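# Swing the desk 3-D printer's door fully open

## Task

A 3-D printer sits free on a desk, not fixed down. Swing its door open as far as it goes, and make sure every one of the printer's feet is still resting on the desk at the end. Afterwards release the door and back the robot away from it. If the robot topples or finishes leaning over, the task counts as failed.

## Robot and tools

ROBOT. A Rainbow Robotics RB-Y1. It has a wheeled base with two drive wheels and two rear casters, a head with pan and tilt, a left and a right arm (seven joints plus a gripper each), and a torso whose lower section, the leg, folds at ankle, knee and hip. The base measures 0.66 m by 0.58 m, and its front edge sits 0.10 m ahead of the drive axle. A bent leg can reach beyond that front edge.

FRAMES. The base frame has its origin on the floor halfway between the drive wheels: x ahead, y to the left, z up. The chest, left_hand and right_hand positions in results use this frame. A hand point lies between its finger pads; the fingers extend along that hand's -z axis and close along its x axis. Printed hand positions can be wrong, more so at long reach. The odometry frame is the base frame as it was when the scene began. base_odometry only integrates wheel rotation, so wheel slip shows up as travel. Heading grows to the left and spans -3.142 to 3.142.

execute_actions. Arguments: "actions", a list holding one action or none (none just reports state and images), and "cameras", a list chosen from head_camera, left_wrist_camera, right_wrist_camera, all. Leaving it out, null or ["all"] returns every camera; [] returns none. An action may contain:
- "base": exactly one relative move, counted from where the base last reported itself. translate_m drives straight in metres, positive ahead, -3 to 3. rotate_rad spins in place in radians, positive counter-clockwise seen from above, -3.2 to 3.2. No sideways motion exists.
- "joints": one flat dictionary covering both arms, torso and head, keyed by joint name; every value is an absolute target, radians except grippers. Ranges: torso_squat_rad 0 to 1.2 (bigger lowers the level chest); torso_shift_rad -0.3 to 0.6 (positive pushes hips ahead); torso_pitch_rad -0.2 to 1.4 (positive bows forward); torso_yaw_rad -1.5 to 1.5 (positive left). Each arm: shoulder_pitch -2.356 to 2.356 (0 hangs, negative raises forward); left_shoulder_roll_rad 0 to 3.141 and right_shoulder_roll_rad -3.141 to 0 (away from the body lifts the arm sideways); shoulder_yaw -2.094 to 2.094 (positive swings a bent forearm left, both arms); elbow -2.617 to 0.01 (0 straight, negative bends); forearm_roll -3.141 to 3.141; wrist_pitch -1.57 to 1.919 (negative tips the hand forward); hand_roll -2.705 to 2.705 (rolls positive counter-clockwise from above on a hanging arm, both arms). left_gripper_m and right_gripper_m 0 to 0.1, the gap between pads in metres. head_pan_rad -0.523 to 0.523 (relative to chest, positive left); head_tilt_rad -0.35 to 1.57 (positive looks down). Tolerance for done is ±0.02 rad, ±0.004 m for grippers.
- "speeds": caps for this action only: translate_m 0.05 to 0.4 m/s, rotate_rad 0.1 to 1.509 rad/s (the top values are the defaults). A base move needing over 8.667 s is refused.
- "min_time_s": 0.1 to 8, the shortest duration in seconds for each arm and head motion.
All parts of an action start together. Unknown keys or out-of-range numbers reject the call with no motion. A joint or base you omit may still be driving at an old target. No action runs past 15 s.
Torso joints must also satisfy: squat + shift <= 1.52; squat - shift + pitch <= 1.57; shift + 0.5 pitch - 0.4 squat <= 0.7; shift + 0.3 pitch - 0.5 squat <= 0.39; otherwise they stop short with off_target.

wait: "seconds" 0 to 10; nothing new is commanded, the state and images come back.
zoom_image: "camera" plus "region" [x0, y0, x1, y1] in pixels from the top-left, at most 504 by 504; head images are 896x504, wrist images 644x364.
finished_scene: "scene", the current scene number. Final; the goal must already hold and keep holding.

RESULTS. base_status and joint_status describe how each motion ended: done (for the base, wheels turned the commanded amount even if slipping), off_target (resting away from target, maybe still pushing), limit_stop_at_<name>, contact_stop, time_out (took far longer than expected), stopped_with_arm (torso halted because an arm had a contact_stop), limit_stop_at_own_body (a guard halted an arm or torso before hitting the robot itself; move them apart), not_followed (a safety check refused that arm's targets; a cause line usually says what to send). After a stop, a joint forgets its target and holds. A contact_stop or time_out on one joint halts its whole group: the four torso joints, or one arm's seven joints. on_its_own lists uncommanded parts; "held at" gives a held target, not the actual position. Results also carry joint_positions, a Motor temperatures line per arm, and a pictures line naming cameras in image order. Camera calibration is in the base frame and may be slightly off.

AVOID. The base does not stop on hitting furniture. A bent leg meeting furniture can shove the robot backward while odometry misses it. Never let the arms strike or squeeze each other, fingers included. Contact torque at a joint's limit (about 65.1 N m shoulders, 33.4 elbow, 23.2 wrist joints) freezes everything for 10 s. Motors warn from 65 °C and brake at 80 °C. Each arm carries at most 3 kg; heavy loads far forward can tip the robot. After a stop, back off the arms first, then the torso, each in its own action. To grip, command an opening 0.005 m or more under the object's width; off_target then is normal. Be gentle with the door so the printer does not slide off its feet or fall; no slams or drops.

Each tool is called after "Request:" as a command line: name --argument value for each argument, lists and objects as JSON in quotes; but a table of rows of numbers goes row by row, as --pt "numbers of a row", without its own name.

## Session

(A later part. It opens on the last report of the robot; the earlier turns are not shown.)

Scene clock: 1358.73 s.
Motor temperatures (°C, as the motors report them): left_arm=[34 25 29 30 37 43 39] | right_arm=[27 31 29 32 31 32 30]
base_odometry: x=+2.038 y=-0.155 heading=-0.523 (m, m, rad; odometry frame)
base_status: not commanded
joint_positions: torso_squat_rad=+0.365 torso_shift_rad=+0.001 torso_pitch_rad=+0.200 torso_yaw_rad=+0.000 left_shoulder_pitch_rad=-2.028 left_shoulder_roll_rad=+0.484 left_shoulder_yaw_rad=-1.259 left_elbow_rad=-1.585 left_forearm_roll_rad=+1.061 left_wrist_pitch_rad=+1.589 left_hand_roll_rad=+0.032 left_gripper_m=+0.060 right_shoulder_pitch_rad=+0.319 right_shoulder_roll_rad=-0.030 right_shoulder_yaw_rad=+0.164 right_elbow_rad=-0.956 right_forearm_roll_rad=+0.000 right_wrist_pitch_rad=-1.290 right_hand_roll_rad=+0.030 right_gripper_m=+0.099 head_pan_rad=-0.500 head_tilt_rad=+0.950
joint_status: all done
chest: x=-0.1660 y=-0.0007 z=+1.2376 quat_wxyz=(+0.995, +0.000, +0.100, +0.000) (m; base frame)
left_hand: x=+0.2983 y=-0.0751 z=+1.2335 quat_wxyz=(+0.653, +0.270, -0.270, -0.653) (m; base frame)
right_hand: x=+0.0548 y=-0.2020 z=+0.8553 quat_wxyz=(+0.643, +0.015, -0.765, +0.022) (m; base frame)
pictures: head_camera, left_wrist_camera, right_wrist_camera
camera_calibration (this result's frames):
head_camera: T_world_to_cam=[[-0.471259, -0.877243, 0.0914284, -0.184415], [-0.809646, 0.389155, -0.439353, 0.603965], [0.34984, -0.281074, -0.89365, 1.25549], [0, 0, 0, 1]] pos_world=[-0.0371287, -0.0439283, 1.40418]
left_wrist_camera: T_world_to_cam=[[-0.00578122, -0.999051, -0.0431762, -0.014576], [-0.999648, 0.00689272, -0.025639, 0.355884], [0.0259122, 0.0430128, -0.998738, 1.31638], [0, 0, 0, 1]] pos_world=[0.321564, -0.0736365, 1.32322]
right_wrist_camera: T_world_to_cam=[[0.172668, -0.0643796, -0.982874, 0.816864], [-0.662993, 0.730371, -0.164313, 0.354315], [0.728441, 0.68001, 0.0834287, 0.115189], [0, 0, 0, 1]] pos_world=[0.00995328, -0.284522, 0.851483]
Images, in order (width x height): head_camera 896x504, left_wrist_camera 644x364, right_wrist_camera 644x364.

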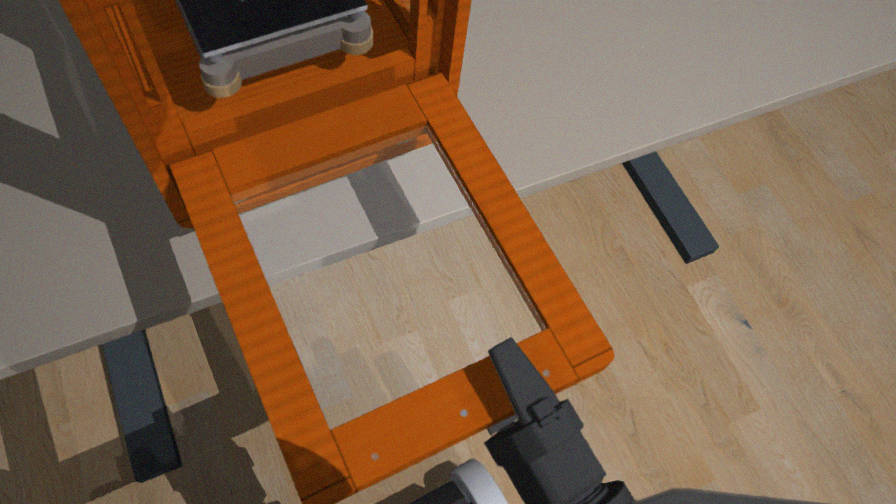

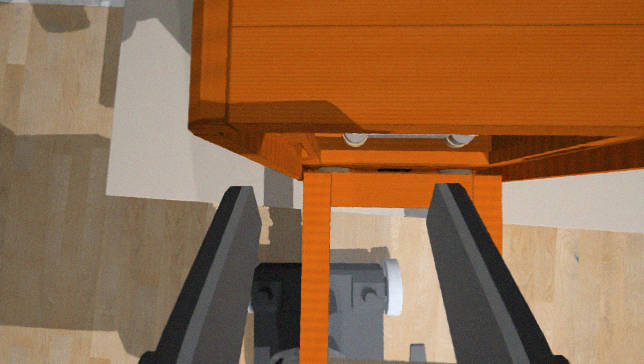

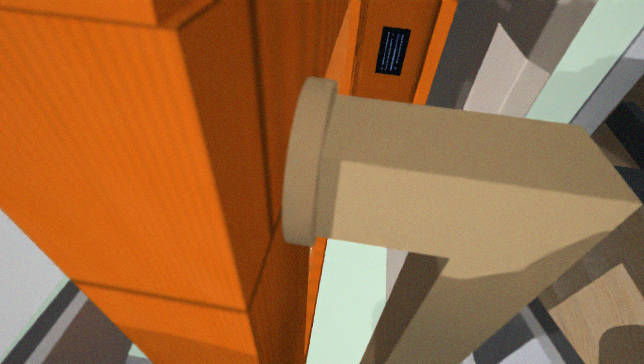

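Request:
execute_actions --actions '[{"base": {"translate_m": -0.55}, "joints": {"right_wrist_pitch_rad": -1.262, "head_tilt_rad": 0.5, "head_pan_rad": -0.2}}]'

Scene clock: 1434.93 s.
Motor temperatures (°C, as the motors report them): left_arm=[35 25 29 30 37 43 39] | right_arm=[27 31 29 31 31 32 30]
base_odometry: x=+1.561 y=+0.120 heading=-0.524 (m, m, rad; odometry frame)
base_status: done
joint_positions: torso_squat_rad=+0.365 torso_shift_rad=+0.001 torso_pitch_rad=+0.200 torso_yaw_rad=+0.000 left_shoulder_pitch_rad=-2.028 left_shoulder_roll_rad=+0.484 left_shoulder_yaw_rad=-1.259 left_elbow_rad=-1.585 left_forearm_roll_rad=+1.061 left_wrist_pitch_rad=+1.589 left_hand_roll_rad=+0.032 left_gripper_m=+0.060 right_shoulder_pitch_rad=+0.319 right_shoulder_roll_rad=-0.030 right_shoulder_yaw_rad=+0.164 right_elbow_rad=-0.956 right_forearm_roll_rad=+0.000 right_wrist_pitch_rad=-1.262 right_hand_roll_rad=+0.030 right_gripper_m=+0.099 head_pan_rad=-0.200 head_tilt_rad=+0.500
joint_status: all done
chest: x=-0.1661 y=-0.0007 z=+1.2377 quat_wxyz=(+0.995, +0.000, +0.100, +0.000) (m; base frame)
left_hand: x=+0.2982 y=-0.0751 z=+1.2336 quat_wxyz=(+0.653, +0.271, -0.270, -0.653) (m; base frame)
right_hand: x=+0.0557 y=-0.2019 z=+0.8488 quat_wxyz=(+0.654, +0.015, -0.756, +0.022) (m; base frame)
pictures: head_camera, left_wrist_camera, right_wrist_camera
camera_calibration (this result's frames):
head_camera: T_world_to_cam=[[-0.19457, -0.980256, 0.0352277, -0.0752143], [-0.625038, 0.0962245, -0.774641, 1.10226], [0.755957, -0.17274, -0.631419, 0.923371], [0, 0, 0, 1]] pos_world=[-0.0237099, -0.0202901, 1.43954]
left_wrist_camera: T_world_to_cam=[[-0.00577014, -0.999043, -0.0433677, -0.0142965], [-0.999636, 0.00690564, -0.0260789, 0.356357], [0.0263534, 0.0432014, -0.998719, 1.31641], [0, 0, 0, 1]] pos_world=[0.321453, -0.0736145, 1.3234]
right_wrist_camera: T_world_to_cam=[[0.144872, -0.06588, -0.987255, 0.815329], [-0.667674, 0.729861, -0.14668, 0.33899], [0.730222, 0.680414, 0.06175, 0.13328], [0, 0, 0, 1]] pos_world=[0.010893, -0.284387, 0.84643]
Images, in order (width x height): head_camera 896x504, left_wrist_camera 644x364, right_wrist_camera 644x364.

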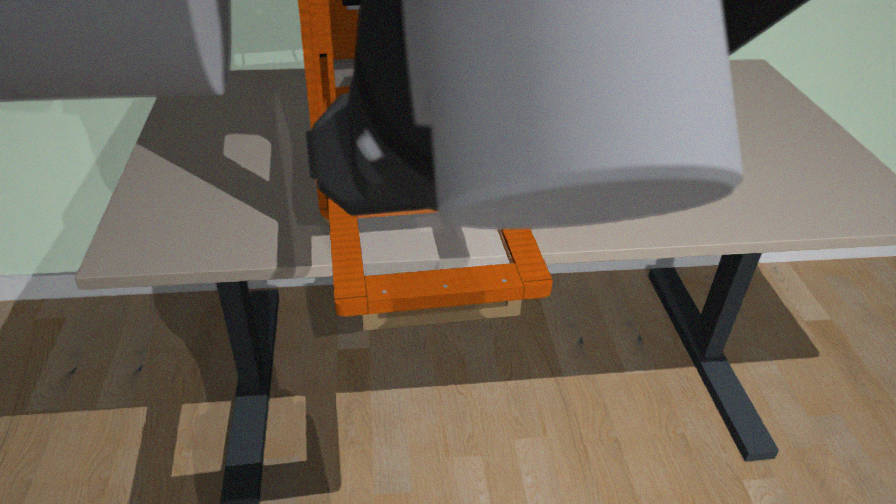

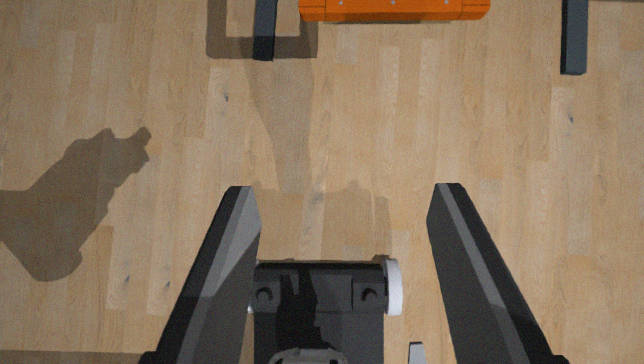

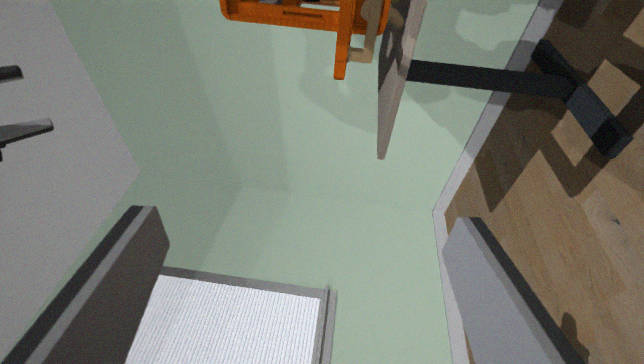

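Request:
finished_scene --scene 1

The scene is finished: the task was done.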